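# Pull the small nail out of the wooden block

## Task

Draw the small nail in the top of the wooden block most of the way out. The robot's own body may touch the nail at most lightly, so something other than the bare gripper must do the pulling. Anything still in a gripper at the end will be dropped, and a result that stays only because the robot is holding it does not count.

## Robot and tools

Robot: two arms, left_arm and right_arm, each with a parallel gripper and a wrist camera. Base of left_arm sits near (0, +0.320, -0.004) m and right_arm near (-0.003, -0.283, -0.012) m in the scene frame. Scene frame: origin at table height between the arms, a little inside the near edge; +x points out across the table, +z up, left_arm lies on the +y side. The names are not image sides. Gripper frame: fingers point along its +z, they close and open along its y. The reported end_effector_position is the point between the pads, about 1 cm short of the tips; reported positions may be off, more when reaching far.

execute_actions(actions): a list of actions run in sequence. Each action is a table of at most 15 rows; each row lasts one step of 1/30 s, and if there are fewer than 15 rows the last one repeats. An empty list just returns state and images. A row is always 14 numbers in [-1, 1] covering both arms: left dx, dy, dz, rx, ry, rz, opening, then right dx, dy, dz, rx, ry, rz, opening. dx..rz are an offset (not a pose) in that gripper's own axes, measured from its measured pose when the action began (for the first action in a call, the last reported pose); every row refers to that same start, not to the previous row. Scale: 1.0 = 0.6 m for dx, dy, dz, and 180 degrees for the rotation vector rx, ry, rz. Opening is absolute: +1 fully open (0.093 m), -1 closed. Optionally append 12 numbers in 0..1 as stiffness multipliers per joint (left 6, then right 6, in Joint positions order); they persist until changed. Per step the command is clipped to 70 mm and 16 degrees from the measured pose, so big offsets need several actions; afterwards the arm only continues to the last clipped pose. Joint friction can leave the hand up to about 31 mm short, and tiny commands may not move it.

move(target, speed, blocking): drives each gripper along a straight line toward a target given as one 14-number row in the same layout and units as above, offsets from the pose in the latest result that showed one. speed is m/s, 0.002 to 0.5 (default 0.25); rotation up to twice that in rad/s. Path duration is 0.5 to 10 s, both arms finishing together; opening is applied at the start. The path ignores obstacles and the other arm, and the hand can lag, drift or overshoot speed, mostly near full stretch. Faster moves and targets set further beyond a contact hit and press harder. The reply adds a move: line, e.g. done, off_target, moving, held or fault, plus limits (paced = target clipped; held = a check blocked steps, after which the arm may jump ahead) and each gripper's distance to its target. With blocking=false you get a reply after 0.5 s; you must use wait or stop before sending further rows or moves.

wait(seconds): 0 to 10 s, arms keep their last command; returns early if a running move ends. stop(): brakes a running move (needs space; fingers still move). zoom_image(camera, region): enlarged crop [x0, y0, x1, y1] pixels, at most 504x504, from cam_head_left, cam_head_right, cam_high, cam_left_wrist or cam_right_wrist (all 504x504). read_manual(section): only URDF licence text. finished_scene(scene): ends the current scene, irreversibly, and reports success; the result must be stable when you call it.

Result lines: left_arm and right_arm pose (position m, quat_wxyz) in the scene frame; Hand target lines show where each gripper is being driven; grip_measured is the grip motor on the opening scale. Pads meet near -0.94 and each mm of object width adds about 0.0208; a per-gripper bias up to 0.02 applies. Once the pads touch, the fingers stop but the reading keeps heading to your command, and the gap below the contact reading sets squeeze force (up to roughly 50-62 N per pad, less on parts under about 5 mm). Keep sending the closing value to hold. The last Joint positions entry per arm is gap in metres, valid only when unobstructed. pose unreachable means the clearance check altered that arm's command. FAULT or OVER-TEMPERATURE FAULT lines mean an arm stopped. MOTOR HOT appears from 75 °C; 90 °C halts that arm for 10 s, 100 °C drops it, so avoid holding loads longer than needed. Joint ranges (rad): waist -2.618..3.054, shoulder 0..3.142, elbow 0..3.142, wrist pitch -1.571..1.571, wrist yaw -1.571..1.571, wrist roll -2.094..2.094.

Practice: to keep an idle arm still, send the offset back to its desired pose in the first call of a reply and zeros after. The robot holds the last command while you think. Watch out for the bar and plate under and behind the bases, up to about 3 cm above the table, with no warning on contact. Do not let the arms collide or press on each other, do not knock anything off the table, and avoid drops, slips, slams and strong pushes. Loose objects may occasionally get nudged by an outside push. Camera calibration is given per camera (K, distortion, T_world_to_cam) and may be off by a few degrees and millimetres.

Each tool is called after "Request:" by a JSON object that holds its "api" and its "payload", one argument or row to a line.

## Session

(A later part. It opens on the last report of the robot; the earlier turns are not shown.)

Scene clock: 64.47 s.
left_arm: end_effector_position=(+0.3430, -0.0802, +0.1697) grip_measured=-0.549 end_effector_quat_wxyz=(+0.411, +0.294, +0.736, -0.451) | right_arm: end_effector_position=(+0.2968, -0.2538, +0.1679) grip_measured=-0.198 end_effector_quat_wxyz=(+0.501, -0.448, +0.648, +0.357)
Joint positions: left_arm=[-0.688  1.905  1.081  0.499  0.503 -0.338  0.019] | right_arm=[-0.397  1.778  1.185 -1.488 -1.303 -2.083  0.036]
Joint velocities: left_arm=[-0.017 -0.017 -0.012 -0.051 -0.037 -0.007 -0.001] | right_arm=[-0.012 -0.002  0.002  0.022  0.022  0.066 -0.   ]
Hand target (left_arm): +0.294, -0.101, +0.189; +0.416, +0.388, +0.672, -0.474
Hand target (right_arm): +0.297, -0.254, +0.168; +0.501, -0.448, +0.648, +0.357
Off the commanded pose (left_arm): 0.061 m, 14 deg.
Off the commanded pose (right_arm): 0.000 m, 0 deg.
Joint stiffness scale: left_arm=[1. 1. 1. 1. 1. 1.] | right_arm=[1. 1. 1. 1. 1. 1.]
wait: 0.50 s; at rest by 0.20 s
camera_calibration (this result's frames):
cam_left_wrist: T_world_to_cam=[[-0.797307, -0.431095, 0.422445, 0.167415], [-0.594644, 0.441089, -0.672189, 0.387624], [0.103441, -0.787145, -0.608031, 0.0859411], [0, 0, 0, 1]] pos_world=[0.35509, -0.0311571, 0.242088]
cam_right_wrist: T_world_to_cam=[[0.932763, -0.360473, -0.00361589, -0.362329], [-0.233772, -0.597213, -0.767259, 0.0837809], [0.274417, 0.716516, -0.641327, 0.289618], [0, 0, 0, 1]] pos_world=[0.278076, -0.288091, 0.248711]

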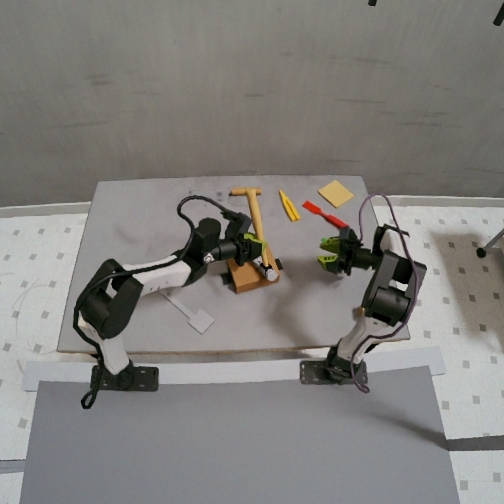

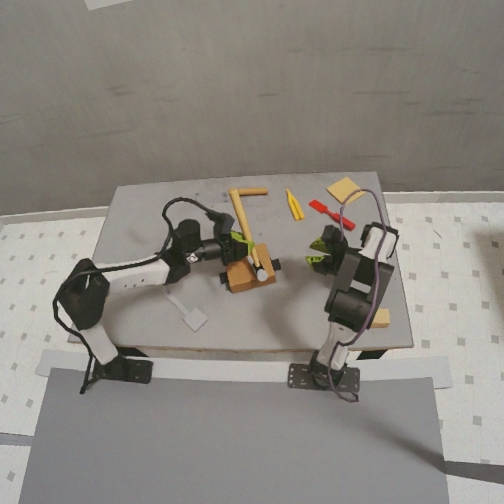

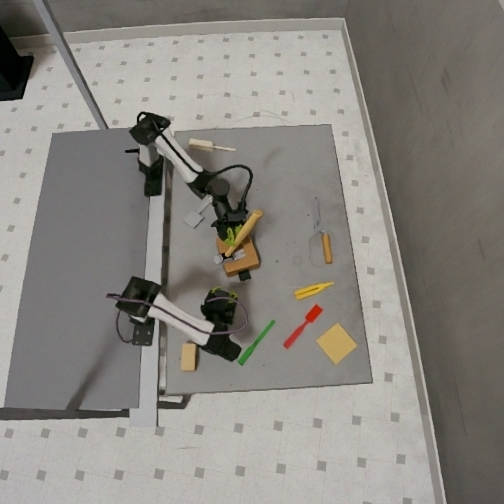

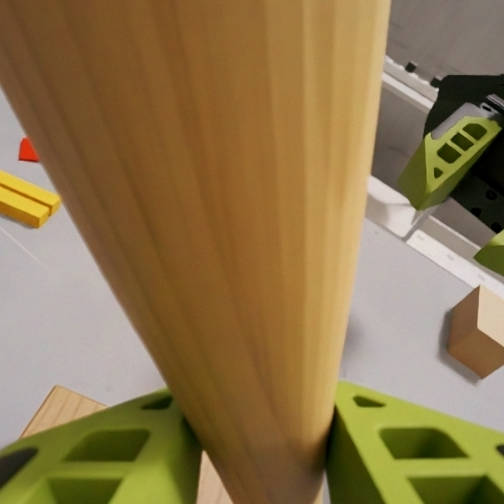

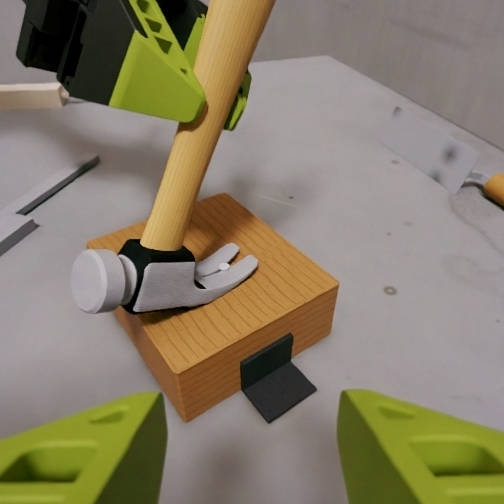

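Request:
{"api": "zoom_image", "payload": {
  "camera": "cam_high",
  "region": [200, 190, 300, 290]
}}

Request:
{"api": "zoom_image", "payload": {
  "camera": "cam_head_right",
  "region": [190, 170, 310, 290]
}}

Request:
{"api": "zoom_image", "payload": {
  "camera": "cam_head_left",
  "region": [200, 170, 320, 290]
}}

Region (200, 190, 300, 290) of cam_high's 504x504 image, scaled by 5.040, with more detail than that image has.

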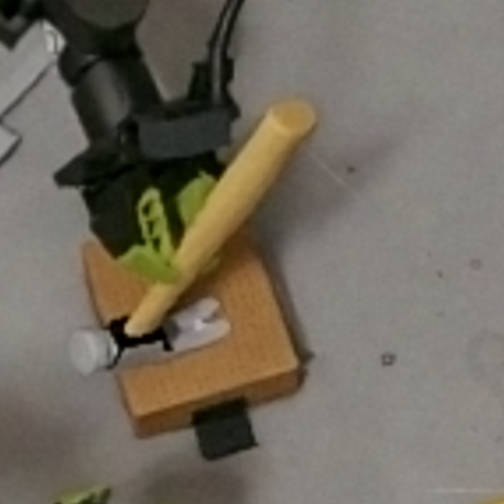

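Region (190, 170, 310, 290) of cam_head_right's 504x504 image, scaled by 4.200, with more detail than that image has.

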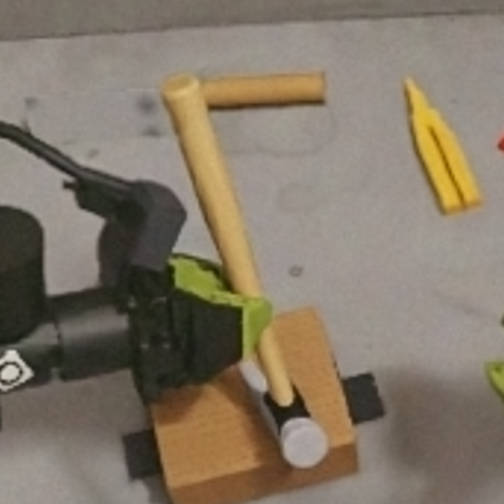

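Region (200, 170, 320, 290) of cam_head_left's 504x504 image, scaled by 4.200, with more detail than that image has.

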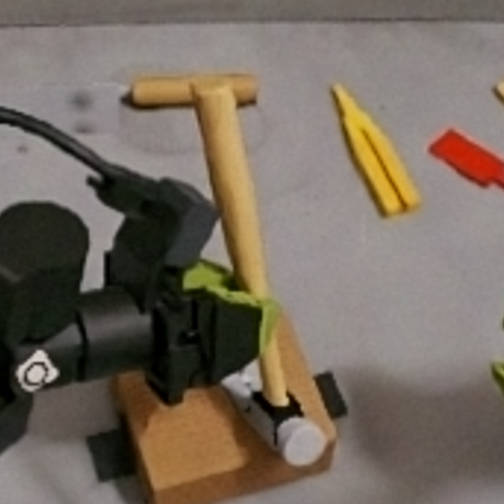

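Request:
{"api": "move", "payload": {
  "target": [0,-0.02,0,0,-0.139,0,-0.45,-0.3598,0.068,0.1657,0.2306,0.109,0.1006,0.2],
  "speed": 0.15
}}

Scene clock: 73.37 s.
left_arm: end_effector_position=(+0.3468, -0.0806, +0.1689) grip_measured=-0.444 end_effector_quat_wxyz=(+0.549, +0.176, +0.648, -0.498) | right_arm: end_effector_position=(+0.3114, -0.1060, +0.3557) grip_measured=+0.198 end_effector_quat_wxyz=(+0.465, -0.190, +0.860, +0.089)
Joint positions: left_arm=[-0.768  2.092  0.896  1.264  0.219 -0.525  0.024] | right_arm=[ 0.649  1.277  1.609 -0.913  0.129  0.065  0.055]
Joint velocities: left_arm=[ 0.002  0.017  0.007 -0.081 -0.007  0.022 -0.001] | right_arm=[ 0.007  0.002  0.017  0.037  0.037  0.037 -0.   ]
Hand target (left_arm): +0.335, -0.087, +0.174; +0.560, +0.193, +0.629, -0.504
Hand target (right_arm): +0.312, -0.105, +0.351; +0.455, -0.187, +0.866, +0.085
Off the commanded pose (left_arm): 0.015 m, 3 deg.
Off the commanded pose (right_arm): 0.005 m, 2 deg.
Joint stiffness scale: left_arm=[1. 1. 1. 1. 1. 1.] | right_arm=[1. 1. 1. 1. 1. 1.]
move: off_target (left_arm)
camera_calibration (this result's frames):
cam_left_wrist: T_world_to_cam=[[-0.767319, -0.45113, 0.455744, 0.152932], [-0.538656, 0.0678089, -0.839792, 0.368261], [0.347952, -0.889878, -0.295035, -0.0611389], [0, 0, 0, 1]] pos_world=[0.336987, -0.0103853, 0.221527]
cam_right_wrist: T_world_to_cam=[[0.396701, -0.917097, 0.0395151, -0.229396], [-0.781352, -0.35995, -0.509829, 0.423646], [0.481786, 0.171374, -0.859368, 0.25535], [0, 0, 0, 1]] pos_world=[0.298994, -0.101648, 0.444491]

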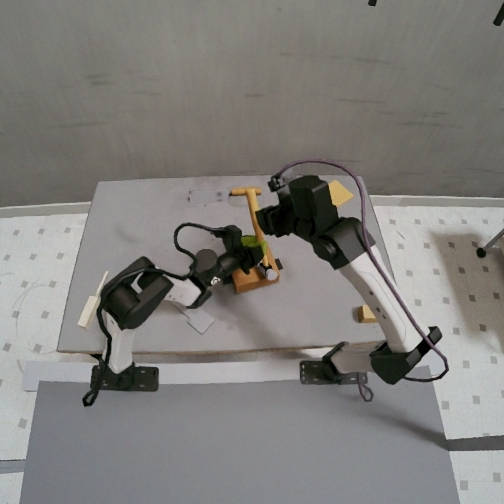

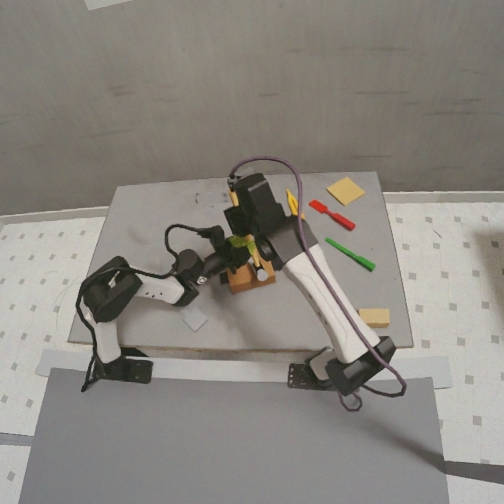

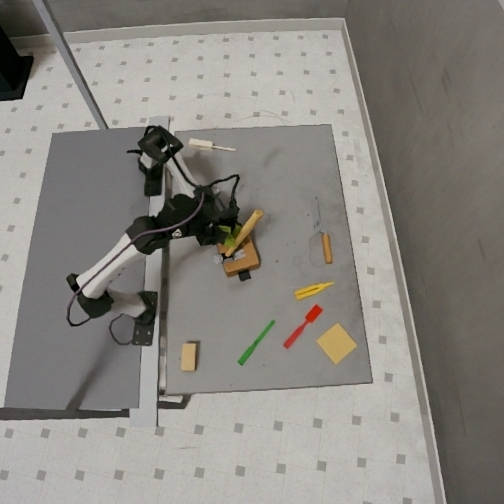

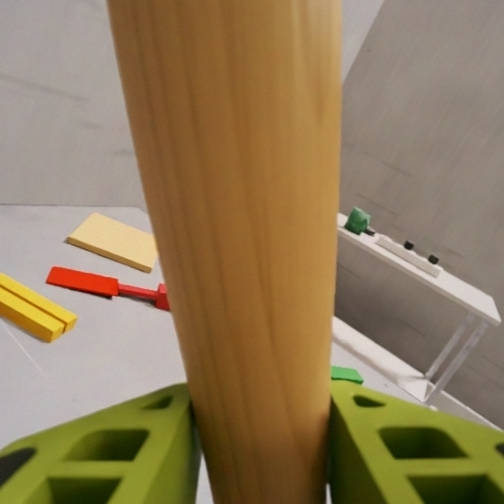

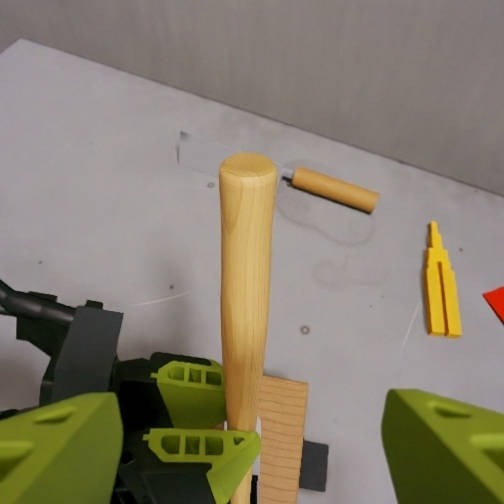

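Request:
{"api": "move", "payload": {
  "target": [0,-0.02,0,0,0,0,-0.5,0,0.003,0.187,0,0,0,0.2],
  "speed": 0.1
}}

Scene clock: 75.53 s.
left_arm: end_effector_position=(+0.3474, -0.0808, +0.1683) grip_measured=-0.487 end_effector_quat_wxyz=(+0.550, +0.166, +0.651, -0.497) | right_arm: end_effector_position=(+0.3943, -0.0640, +0.3076) grip_measured=+0.198 end_effector_quat_wxyz=(+0.477, -0.184, +0.854, +0.094)
Joint positions: left_arm=[-0.774  2.092  0.896  1.261  0.196 -0.536  0.022] | right_arm=[ 0.622  1.508  1.56  -0.603  0.108  0.058  0.055]
Joint velocities: left_arm=[-0.012  0.002  0.007  0.007 -0.007  0.022  0.   ] | right_arm=[ 0.002  0.002  0.007 -0.022 -0.007 -0.081 -0.001]
Hand target (left_arm): +0.338, -0.086, +0.174; +0.550, +0.176, +0.647, -0.498
Hand target (right_arm): +0.396, -0.065, +0.295; +0.465, -0.190, +0.860, +0.090
Off the commanded pose (left_arm): 0.013 m, 1 deg.
Off the commanded pose (right_arm): 0.014 m, 2 deg.
Joint stiffness scale: left_arm=[1. 1. 1. 1. 1. 1.] | right_arm=[1. 1. 1. 1. 1. 1.]
move: off_target (left_arm, right_arm)
camera_calibration (this result's frames):
cam_left_wrist: T_world_to_cam=[[-0.754424, -0.459705, 0.468524, 0.146276], [-0.550403, 0.0541452, -0.833142, 0.370036], [0.357631, -0.886419, -0.293872, -0.0650101], [0, 0, 0, 1]] pos_world=[0.337272, -0.0104182, 0.220654]
cam_right_wrist: T_world_to_cam=[[0.391285, -0.919781, 0.0299733, -0.216931], [-0.771564, -0.345635, -0.534065, 0.483622], [0.501583, 0.185845, -0.844912, 0.155571], [0, 0, 0, 1]] pos_world=[0.379995, -0.0612849, 0.396232]

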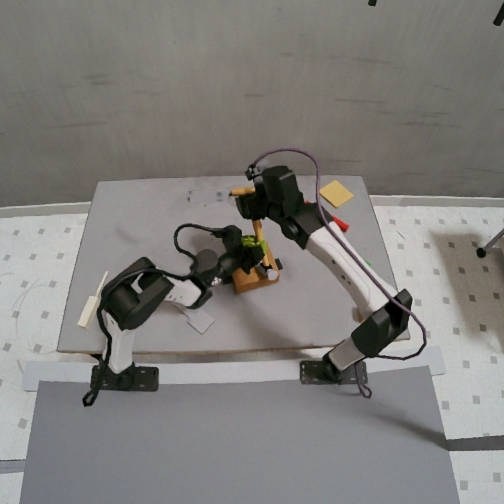

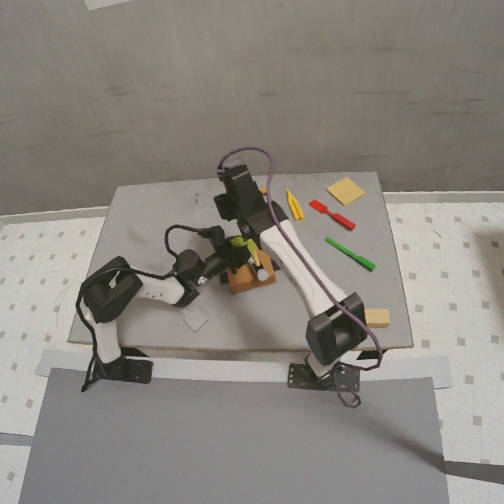

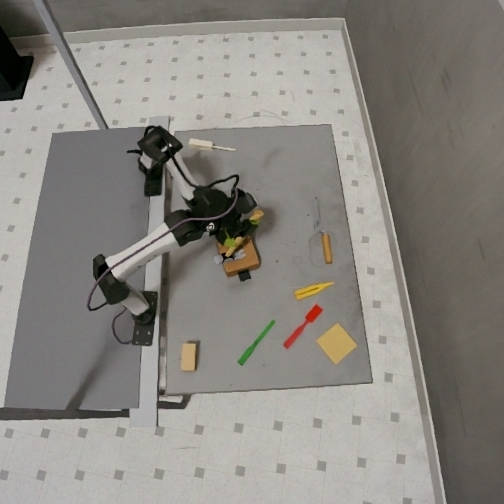

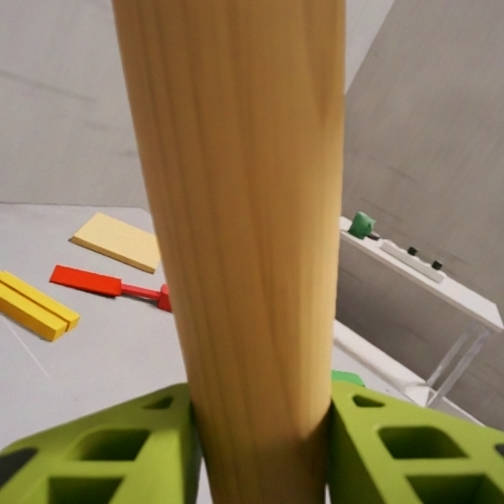

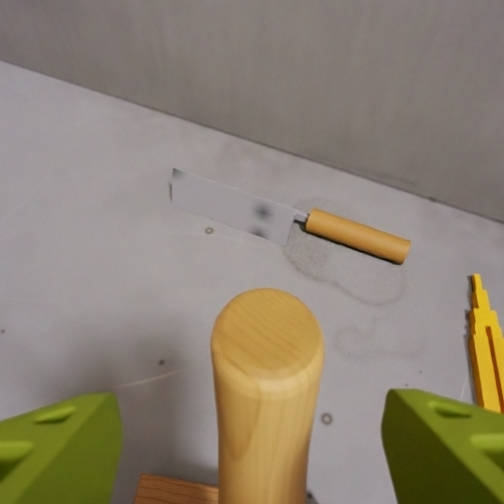

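Request:
{"api": "move", "payload": {
  "target": [0,-0.02,0,0,0,0,-0.5,0.045,-0.008,0.055,0,0,0,0.2],
  "speed": 0.06
}}

Scene clock: 77.47 s.
left_arm: end_effector_position=(+0.3479, -0.0811, +0.1682) grip_measured=-0.487 end_effector_quat_wxyz=(+0.552, +0.158, +0.653, -0.495) | right_arm: end_effector_position=(+0.4065, -0.0614, +0.2856) grip_measured=+0.198 end_effector_quat_wxyz=(+0.493, -0.178, +0.845, +0.101)
Joint positions: left_arm=[-0.781  2.092  0.896  1.26   0.173 -0.542  0.022] | right_arm=[ 0.61   1.508  1.437 -0.438  0.099  0.058  0.055]
Joint velocities: left_arm=[ 0.012 -0.007 -0.007  0.022  0.037  0.007 -0.001] | right_arm=[-0.007 -0.002 -0.002 -0.022  0.022  0.051 -0.001]
Hand target (left_arm): +0.338, -0.086, +0.174; +0.550, +0.166, +0.651, -0.497
Hand target (right_arm): +0.409, -0.063, +0.268; +0.476, -0.184, +0.855, +0.095
Off the commanded pose (left_arm): 0.012 m, 1 deg.
Off the commanded pose (right_arm): 0.019 m, 2 deg.
Joint stiffness scale: left_arm=[1. 1. 1. 1. 1. 1.] | right_arm=[1. 1. 1. 1. 1. 1.]
move: off_target (left_arm, right_arm)
camera_calibration (this result's frames):
cam_left_wrist: T_world_to_cam=[[-0.743945, -0.469228, 0.475784, 0.140946], [-0.556766, 0.0415102, -0.829632, 0.370828], [0.369536, -0.882101, -0.292131, -0.0695216], [0, 0, 0, 1]] pos_world=[0.337012, -0.0105823, 0.220282]
cam_right_wrist: T_world_to_cam=[[0.386787, -0.921944, 0.0203991, -0.214233], [-0.754699, -0.329179, -0.567513, 0.485898], [0.52993, 0.204111, -0.823112, 0.113762], [0, 0, 0, 1]] pos_world=[0.389283, -0.0607835, 0.373762]

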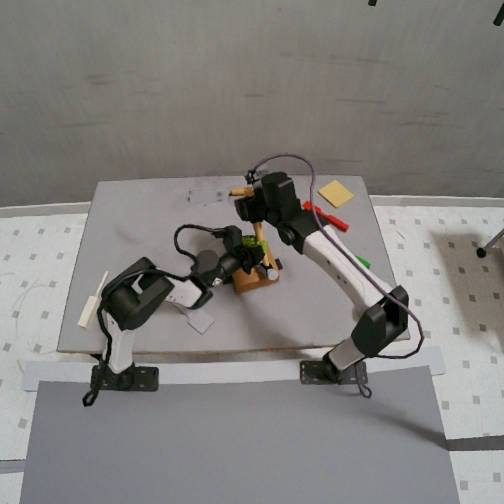

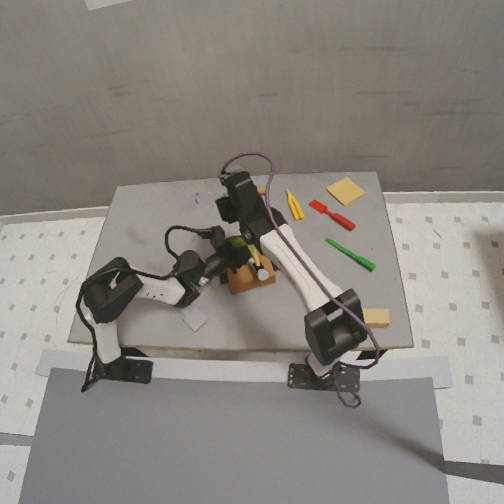

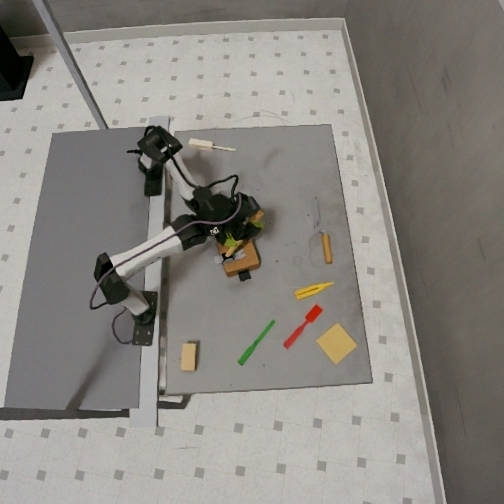

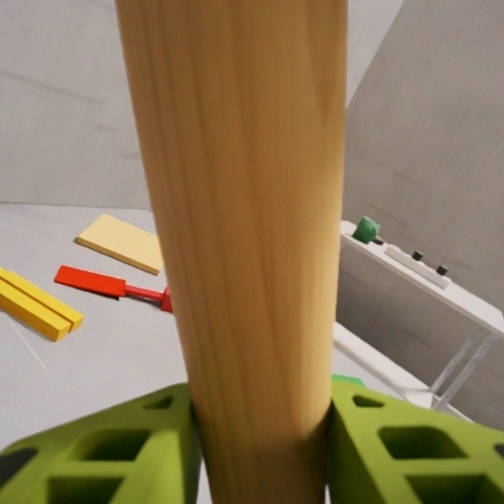

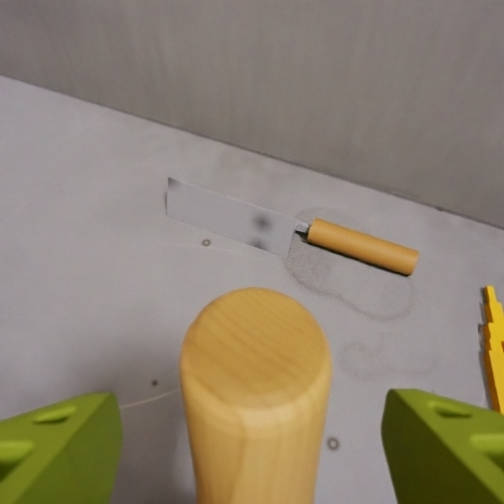

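Request:
{"api": "execute_actions", "payload": {
  "actions": [
    [[0,-0.02,0,0,0,0,-0.5,0.022,0,0.02,0,0,0,0.2],[0,-0.02,0,0,0,0,-0.5,0.022,0,0.023,0,0,0,0.2],[0,-0.02,0,0,0,0,-0.5,0.021,0,0.026,0,0,0,0.2],[0,-0.02,0,0,0,0,-0.5,0.02,0,0.029,0,0,0,0.2],[0,-0.02,0,0,0,0,-0.5,0.02,0,0.032,0,0,0,0.1],[0,-0.02,0,0,0,0,-0.5,0.02,0,0.034,0,0,0,0.0],[0,-0.02,0,0,0,0,-0.5,0.02,0,0.034,0,0,0,-0.1],[0,-0.02,0,0,0,0,-0.5,0.02,0,0.034,0,0,0,-0.2]]
  ]
}}

Scene clock: 78.40 s.
left_arm: end_effector_position=(+0.3484, -0.0812, +0.1682) grip_measured=-0.487 end_effector_quat_wxyz=(+0.555, +0.151, +0.654, -0.491) | right_arm: end_effector_position=(+0.4157, -0.0560, +0.2794) grip_measured=-0.198 end_effector_quat_wxyz=(+0.505, -0.176, +0.838, +0.105)
Joint positions: left_arm=[-0.788  2.092  0.896  1.26   0.15  -0.544  0.022] | right_arm=[ 0.61   1.529  1.406 -0.358  0.099  0.058  0.036]
Joint velocities: left_arm=[-0.027 -0.012 -0.002  0.037  0.022 -0.081 -0.001] | right_arm=[-0.012 -0.007  0.002  0.051 -0.051 -0.007  0.001]
Hand target (left_arm): +0.339, -0.087, +0.174; +0.552, +0.158, +0.653, -0.494
Hand target (right_arm): +0.417, -0.056, +0.266; +0.493, -0.178, +0.845, +0.101
Off the commanded pose (left_arm): 0.012 m, 1 deg.
Off the commanded pose (right_arm): 0.014 m, 2 deg.
Joint stiffness scale: left_arm=[1. 1. 1. 1. 1. 1.] | right_arm=[1. 1. 1. 1. 1. 1.]
camera_calibration (this result's frames):
cam_left_wrist: T_world_to_cam=[[-0.734874, -0.47985, 0.479275, 0.136591], [-0.55983, 0.0302983, -0.828054, 0.370953], [0.382821, -0.876827, -0.2909, -0.0742705], [0, 0, 0, 1]] pos_world=[0.33648, -0.0108186, 0.220099]
cam_right_wrist: T_world_to_cam=[[0.3868, -0.922018, 0.0163722, -0.211593], [-0.739676, -0.320809, -0.591575, 0.491991], [0.550696, 0.216711, -0.806083, 0.0899718], [0, 0, 0, 1]] pos_world=[0.39621, -0.0567554, 0.367039]

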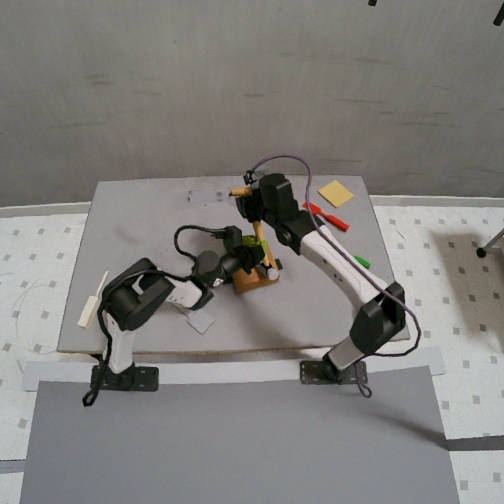

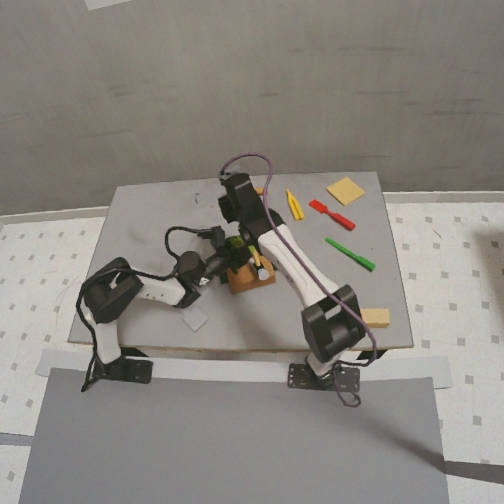

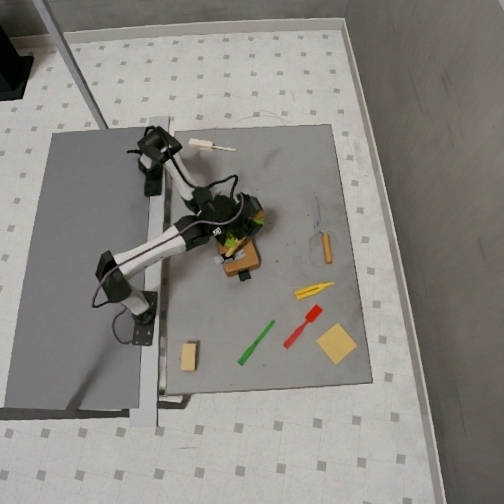

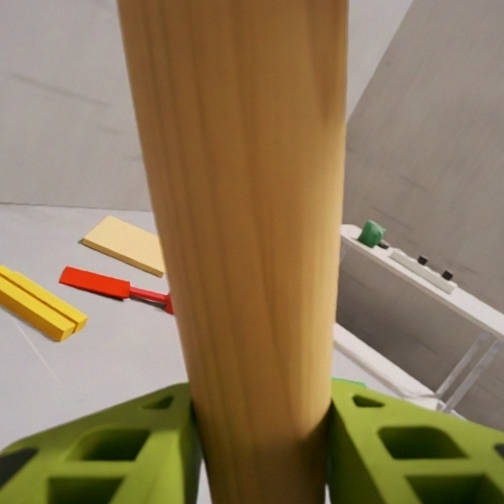

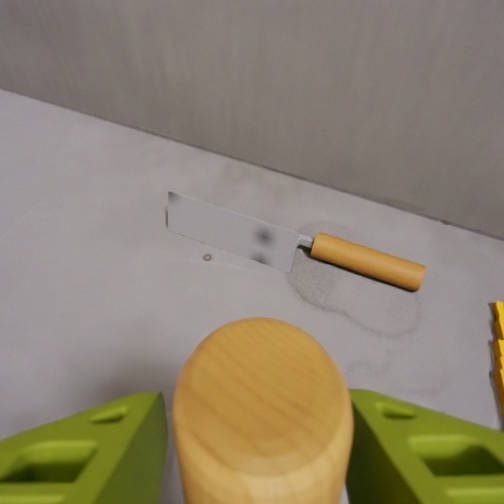

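Request:
{"api": "execute_actions", "payload": {
  "actions": [
    [[0,-0.015,0,0,0,0,-0.5,0,0,0,0,0,0,-0.3],[0,-0.015,0,0,0,0,-0.5,0,0,0,0,0,0,-0.38],[0,-0.015,0,0,0,0,-0.5,0,0,0,0,0,0,-0.44],[0,-0.015,0,0,0,0,-0.5,0,0,0,0,0,0,-0.48],[0,-0.015,0,0,0,0,-0.5,0,0,0,0,0,0,-0.52],[0,-0.015,0,0,0,0,-0.5,0,0,0,0,0,0,-0.56],[0,-0.015,0,0,0,0,-0.5,0,0,0,0,0,0,-0.6],[0,-0.015,0,0,0,0,-0.5,0,0,0,0,0,0,-0.65],[0,-0.015,0,0,0,0,-0.5,0,0,0,0,0,0,-0.7],[0,-0.015,0,0,0,0,-0.5,0,0,0,0,0,0,-0.75],[0,-0.015,0,0,0,0,-0.5,0,0,0,0,0,0,-0.8],[0,-0.015,0,0,0,0,-0.5,0,0,0,0,0,0,-0.85]],
    [[0,0,0,0,0,0,-0.4,0,0,-0.005,0,0,0,-0.85],[0,0,0,0,0,0,-0.3,0,0,-0.008,0,0,0,-0.85],[0,0,0,0,0,0,-0.2,0,0,-0.01,0,0,0,-0.85],[0,0,0,0,0,0,-0.1,0,0,-0.012,0,0,0,-0.85],[0,0,0,0,0,0,0.0,0,0,-0.014,0,0,0,-0.85],[0,0,0,0,0,0,0.1,0,0,-0.015,0,0,0,-0.85],[0,0,0,0,0,0,0.2,0,0,-0.015,0,0,0,-0.85]]
  ]
}}

Scene clock: 80.03 s.
left_arm: end_effector_position=(+0.3487, -0.0812, +0.1682) grip_measured=+0.198 end_effector_quat_wxyz=(+0.557, +0.147, +0.655, -0.489) | right_arm: end_effector_position=(+0.4144, -0.0565, +0.2813) grip_measured=-0.590 end_effector_quat_wxyz=(+0.507, -0.177, +0.837, +0.104)
Joint positions: left_arm=[-0.791  2.092  0.896  1.26   0.137 -0.545  0.055] | right_arm=[ 0.611  1.523  1.406 -0.361  0.101  0.056  0.017]
Joint velocities: left_arm=[-0.002  0.012  0.012 -0.007  0.037  0.022 -0.001] | right_arm=[-0.022 -0.002 -0.002  0.037 -0.022 -0.007 -0.   ]
Hand target (left_arm): +0.349, -0.081, +0.168; +0.557, +0.148, +0.655, -0.490
Hand target (right_arm): +0.409, -0.059, +0.284; +0.507, -0.175, +0.837, +0.104
Off the commanded pose (left_arm): 0.000 m, 0 deg.
Off the commanded pose (right_arm): 0.007 m, 0 deg.
Joint stiffness scale: left_arm=[1. 1. 1. 1. 1. 1.] | right_arm=[1. 1. 1. 1. 1. 1.]
camera_calibration (this result's frames):
cam_left_wrist: T_world_to_cam=[[-0.72992, -0.485747, 0.480902, 0.134348], [-0.561114, 0.0240374, -0.827389, 0.370997], [0.390342, -0.873769, -0.290105, -0.0768788], [0, 0, 0, 1]] pos_world=[0.336244, -0.0108328, 0.220048]
cam_right_wrist: T_world_to_cam=[[0.387238, -0.921786, 0.0189267, -0.212458], [-0.737388, -0.321966, -0.593798, 0.49164], [0.553449, 0.215985, -0.804391, 0.0907229], [0, 0, 0, 1]] pos_world=[0.394591, -0.0571448, 0.368933]

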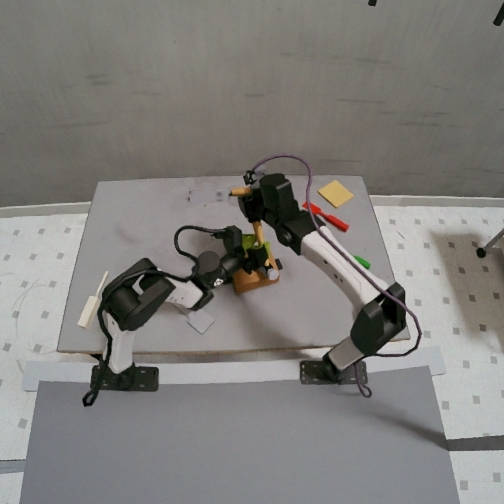

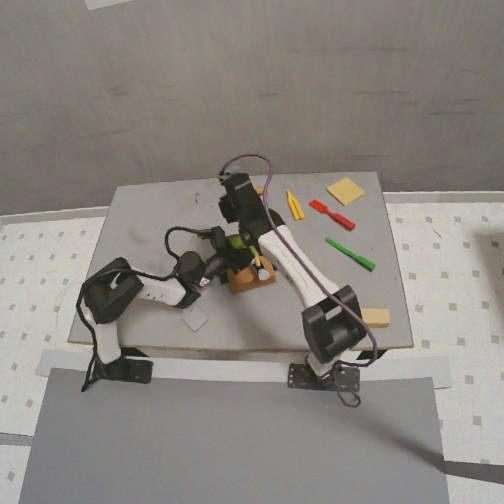

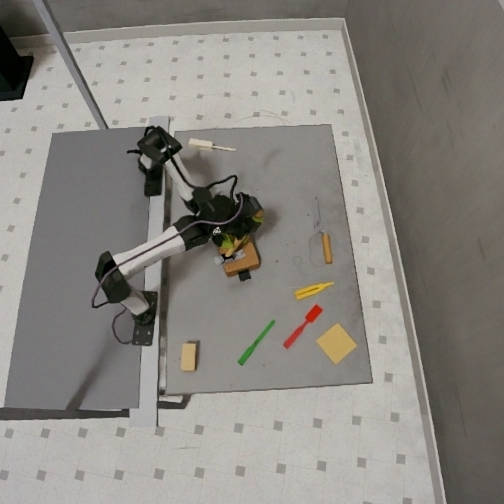

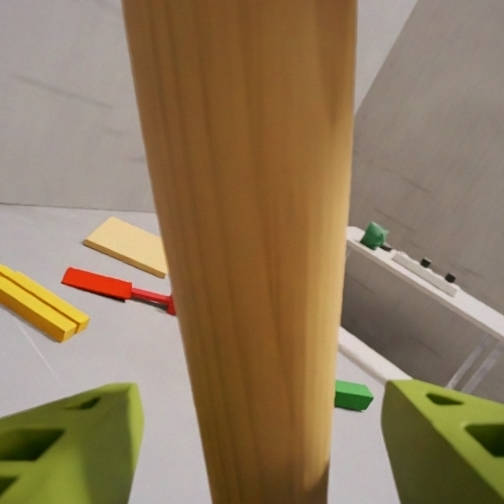

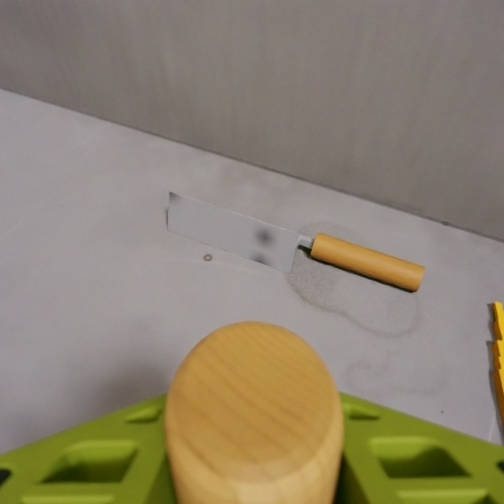

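Request:
{"api": "move", "payload": {
  "target": [0.04,0,-0.24,0,0.083,0.15,0.2,0,0,-0.015,0,0,0,-0.85],
  "speed": 0.2
}}

Scene clock: 82.33 s.
left_arm: end_effector_position=(+0.2550, +0.0205, +0.1306) grip_measured=+0.199 end_effector_quat_wxyz=(+0.566, +0.355, +0.669, -0.327) | right_arm: end_effector_position=(+0.4144, -0.0565, +0.2813) grip_measured=-0.590 end_effector_quat_wxyz=(+0.507, -0.177, +0.837, +0.104)
Joint positions: left_arm=[-0.728  1.609  0.355  1.067  0.275 -0.026  0.055] | right_arm=[ 0.611  1.523  1.406 -0.361  0.101  0.055  0.017]
Joint velocities: left_arm=[-0.002  0.002 -0.017 -0.037 -0.007  0.007  0.   ] | right_arm=[-0.002 -0.007 -0.002 -0.022 -0.022  0.022 -0.   ]
Hand target (left_arm): +0.255, +0.026, +0.131; +0.566, +0.355, +0.670, -0.324
Hand target (right_arm): +0.407, -0.060, +0.285; +0.507, -0.176, +0.837, +0.104
Off the commanded pose (left_arm): 0.006 m, 1 deg.
Off the commanded pose (right_arm): 0.009 m, 0 deg.
Joint stiffness scale: left_arm=[1. 1. 1. 1. 1. 1.] | right_arm=[1. 1. 1. 1. 1. 1.]
move: done
camera_calibration (this result's frames):
cam_left_wrist: T_world_to_cam=[[-0.838216, -0.543995, 0.0382616, 0.220053], [-0.329712, 0.449652, -0.830122, 0.21749], [0.434378, -0.708437, -0.556268, 0.0578065], [0, 0, 0, 1]] pos_world=[0.231051, 0.0628651, 0.204279]
cam_right_wrist: T_world_to_cam=[[0.387399, -0.921711, 0.0192644, -0.212616], [-0.737251, -0.32228, -0.593798, 0.491565], [0.553519, 0.215834, -0.804383, 0.0906831], [0, 0, 0, 1]] pos_world=[0.394579, -0.0571212, 0.36893]

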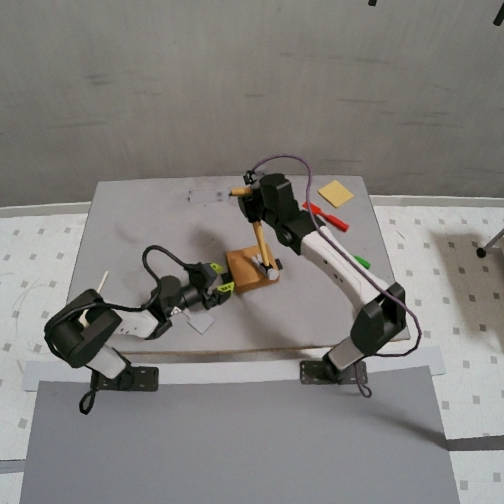

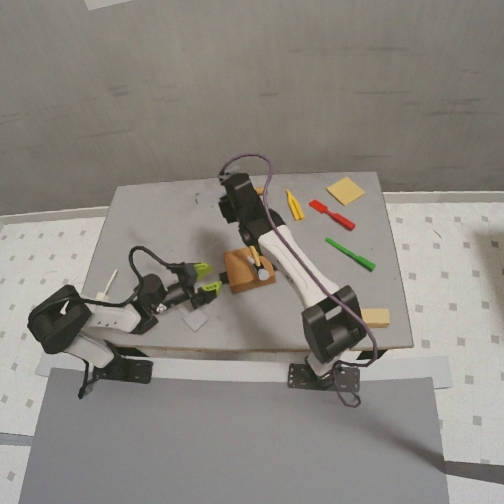

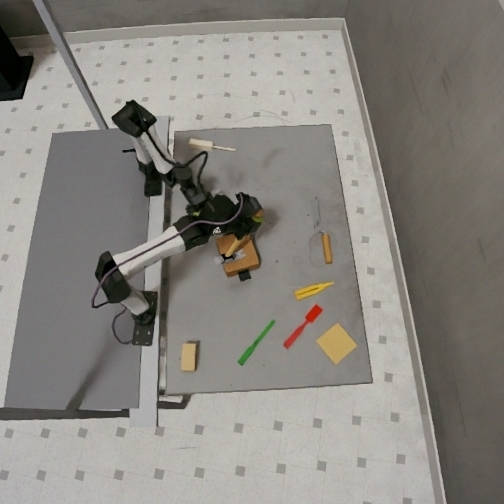

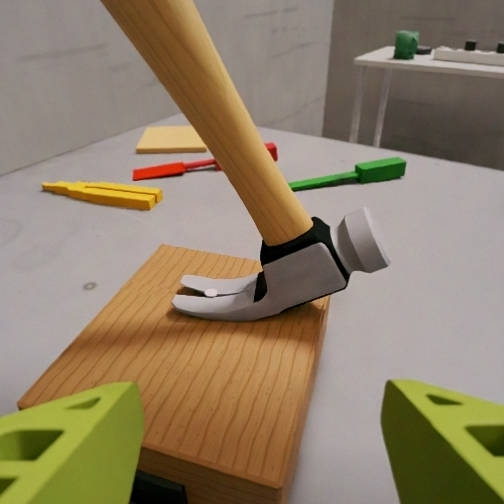

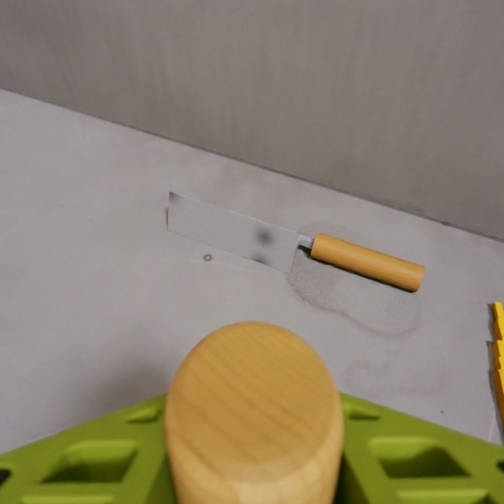

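Request:
{"api": "execute_actions", "payload": {
  "actions": [
    [[0,0,0,0,0,0,0.2,0.001,0,-0.018,0,0,0,-0.85],[0,0,0,0,0,0,0.2,0.002,0,-0.022,0,0,0,-0.85],[0,0,0,0,0,0,0.2,0.003,0,-0.026,0,0,0,-0.85],[0,0,0,0,0,0,0.2,0.004,0,-0.03,0,0,0,-0.85],[0,0,0,0,0,0,0.2,0.005,0,-0.034,0,0,0,-0.85],[0,0,0,0,0,0,0.2,0.006,0,-0.038,0,0,0,-0.85],[0,0,0,0,0,0,0.2,0.007,0,-0.042,0,0,0,-0.85],[0,0,0,0,0,0,0.2,0.008,0,-0.046,0,0,0,-0.85],[0,0,0,0,0,0,0.2,0.009,0,-0.05,0,0,0,-0.85],[0,0,0,0,0,0,0.2,0.01,0,-0.054,0,0,0,-0.85],[0,0,0,0,0,0,0.2,0.011,0,-0.058,0,0,0,-0.85],[0,0,0,0,0,0,0.2,0.012,0,-0.062,0,0,0,-0.85],[0,0,0,0,0,0,0.2,0.012,0,-0.066,0,0,0,-0.85]]
  ]
}}

Request:
{"api": "wait", "payload": {
  "seconds": 0.4
}}

Scene clock: 83.63 s.
left_arm: end_effector_position=(+0.2550, +0.0205, +0.1302) grip_measured=+0.199 end_effector_quat_wxyz=(+0.565, +0.355, +0.669, -0.327) | right_arm: end_effector_position=(+0.4055, -0.0600, +0.2852) grip_measured=-0.590 end_effector_quat_wxyz=(+0.519, -0.176, +0.829, +0.108)
Joint positions: left_arm=[-0.728  1.609  0.355  1.065  0.275 -0.024  0.055] | right_arm=[ 0.615  1.473  1.348 -0.321  0.103  0.054  0.017]
Joint velocities: left_arm=[-0.017  0.007 -0.002 -0.037  0.007 -0.007  0.001] | right_arm=[-0.017 -0.061 -0.056 -0.037  0.007 -0.037  0.001]
Hand target (left_arm): +0.255, +0.020, +0.131; +0.566, +0.355, +0.669, -0.327
Hand target (right_arm): +0.382, -0.071, +0.292; +0.507, -0.177, +0.837, +0.104
Off the commanded pose (left_arm): 0.000 m, 0 deg.
Off the commanded pose (right_arm): 0.030 m, 2 deg.
Joint stiffness scale: left_arm=[1. 1. 1. 1. 1. 1.] | right_arm=[1. 1. 1. 1. 1. 1.]
camera_calibration (this result's frames):
cam_left_wrist: T_world_to_cam=[[-0.838277, -0.543953, 0.037517, 0.220175], [-0.329796, 0.451043, -0.829334, 0.217055], [0.434197, -0.707584, -0.557492, 0.0578401], [0, 0, 0, 1]] pos_world=[0.231037, 0.0627907, 0.203996]
cam_right_wrist: T_world_to_cam=[[0.389653, -0.920798, 0.017373, -0.212782], [-0.719351, -0.316078, -0.61857, 0.486341], [0.575069, 0.228531, -0.785538, 0.0861612], [0, 0, 0, 1]] pos_world=[0.383213, -0.0618983, 0.372215]

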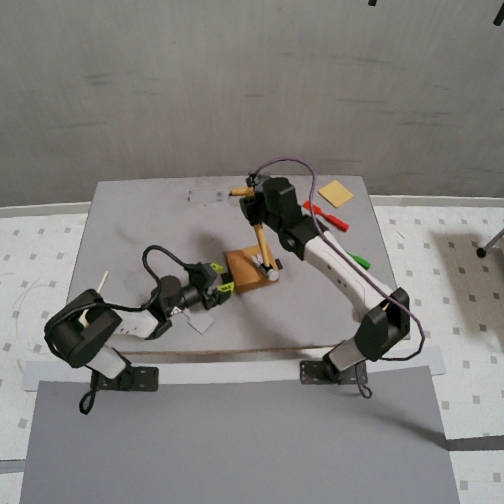

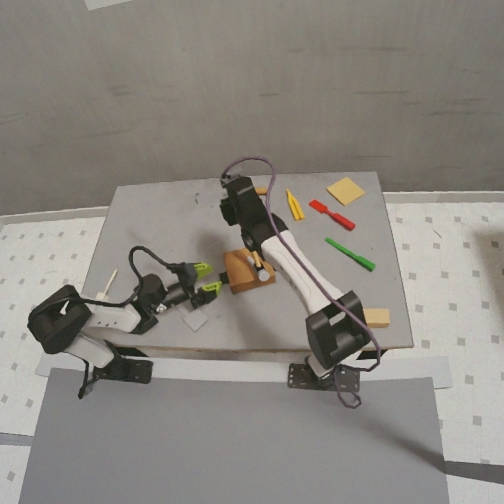

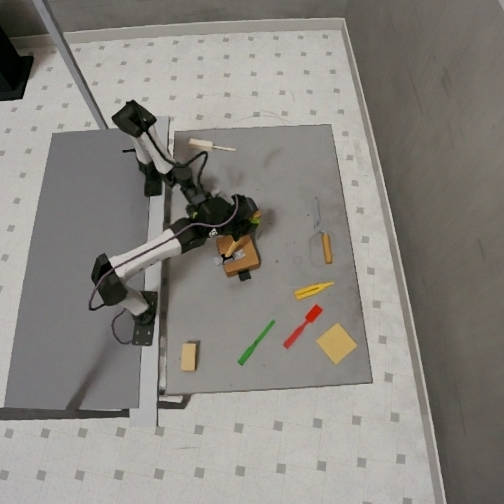

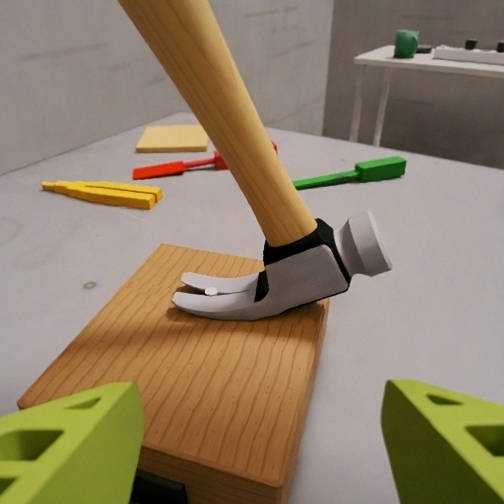

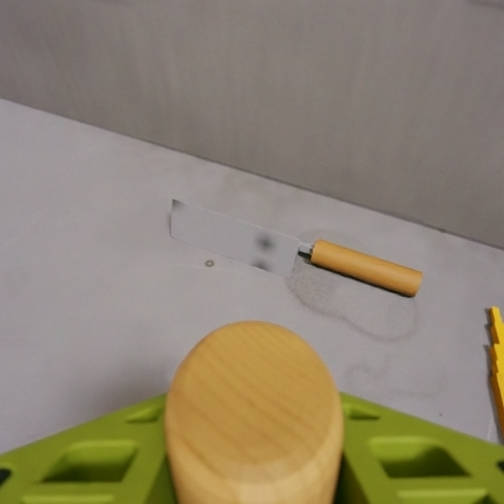

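Scene clock: 84.03 s.
left_arm: end_effector_position=(+0.2550, +0.0205, +0.1302) grip_measured=+0.199 end_effector_quat_wxyz=(+0.565, +0.355, +0.669, -0.327) | right_arm: end_effector_position=(+0.4051, -0.0602, +0.2853) grip_measured=-0.590 end_effector_quat_wxyz=(+0.520, -0.176, +0.829, +0.108)
Joint positions: left_arm=[-0.728  1.609  0.355  1.065  0.275 -0.024  0.055] | right_arm=[ 0.615  1.471  1.345 -0.319  0.103  0.054  0.017]
Joint velocities: left_arm=[ 0.012 -0.017  0.002  0.066  0.007  0.022  0.001] | right_arm=[-0.012 -0.007 -0.002 -0.022 -0.007 -0.022  0.001]
Hand target (left_arm): +0.255, +0.020, +0.131; +0.566, +0.355, +0.669, -0.327
Hand target (right_arm): +0.382, -0.071, +0.292; +0.507, -0.177, +0.837, +0.104
Off the commanded pose (left_arm): 0.000 m, 0 deg.
Off the commanded pose (right_arm): 0.030 m, 2 deg.
Joint stiffness scale: left_arm=[1. 1. 1. 1. 1. 1.] | right_arm=[1. 1. 1. 1. 1. 1.]
wait: 0.40 s; at rest by 0.17 s
camera_calibration (this result's frames):
cam_left_wrist: T_world_to_cam=[[-0.838277, -0.543953, 0.037517, 0.220175], [-0.329796, 0.451043, -0.829334, 0.217055], [0.434197, -0.707584, -0.557492, 0.0578401], [0, 0, 0, 1]] pos_world=[0.231037, 0.0627907, 0.203996]
cam_right_wrist: T_world_to_cam=[[0.38964, -0.920807, 0.017173, -0.212776], [-0.718534, -0.315606, -0.61976, 0.486103], [0.576099, 0.229144, -0.784604, 0.0858381], [0, 0, 0, 1]] pos_world=[0.382736, -0.0621781, 0.37227]

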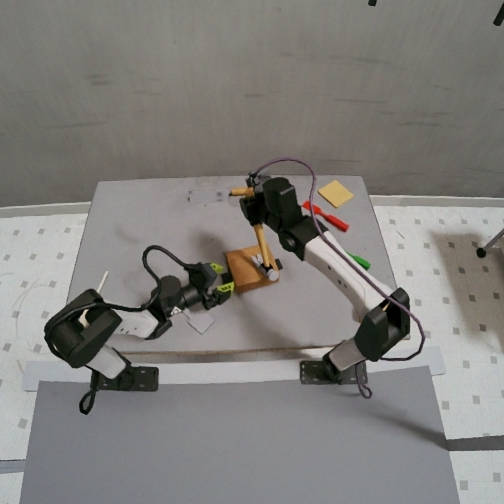

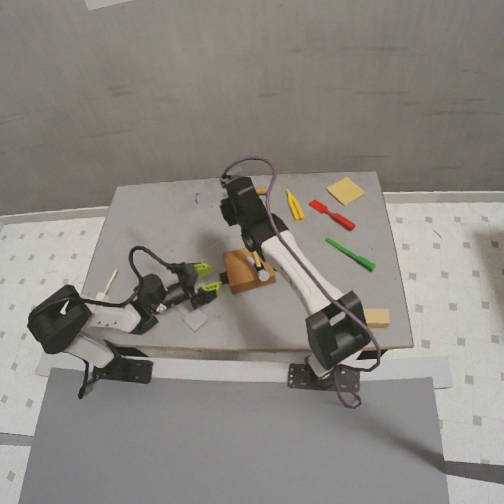

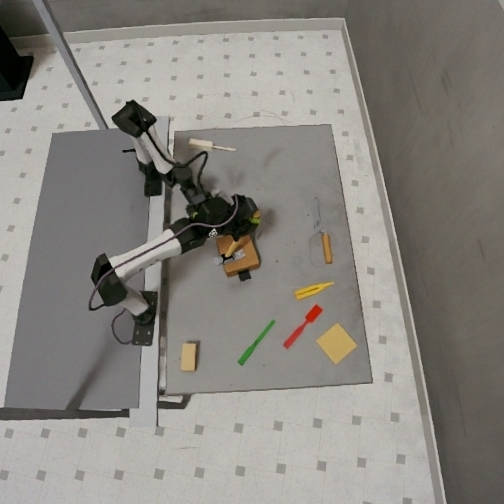

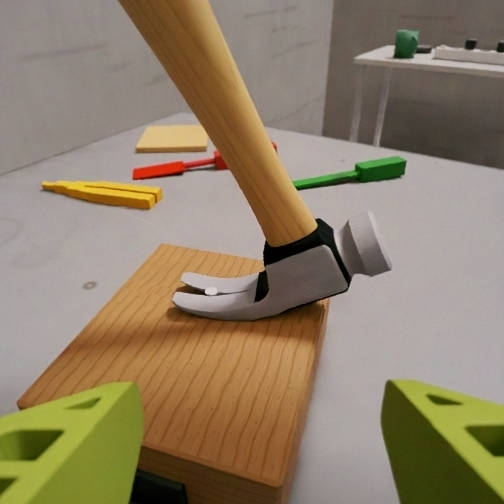

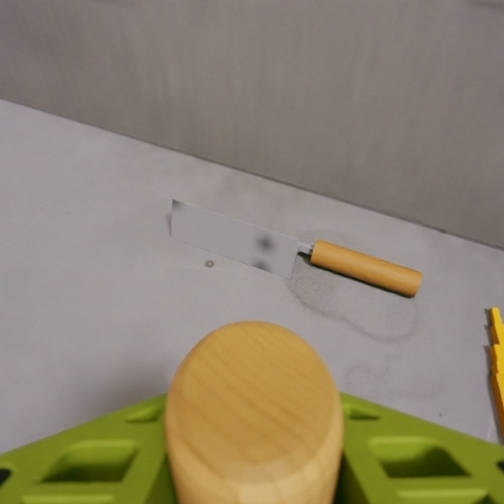

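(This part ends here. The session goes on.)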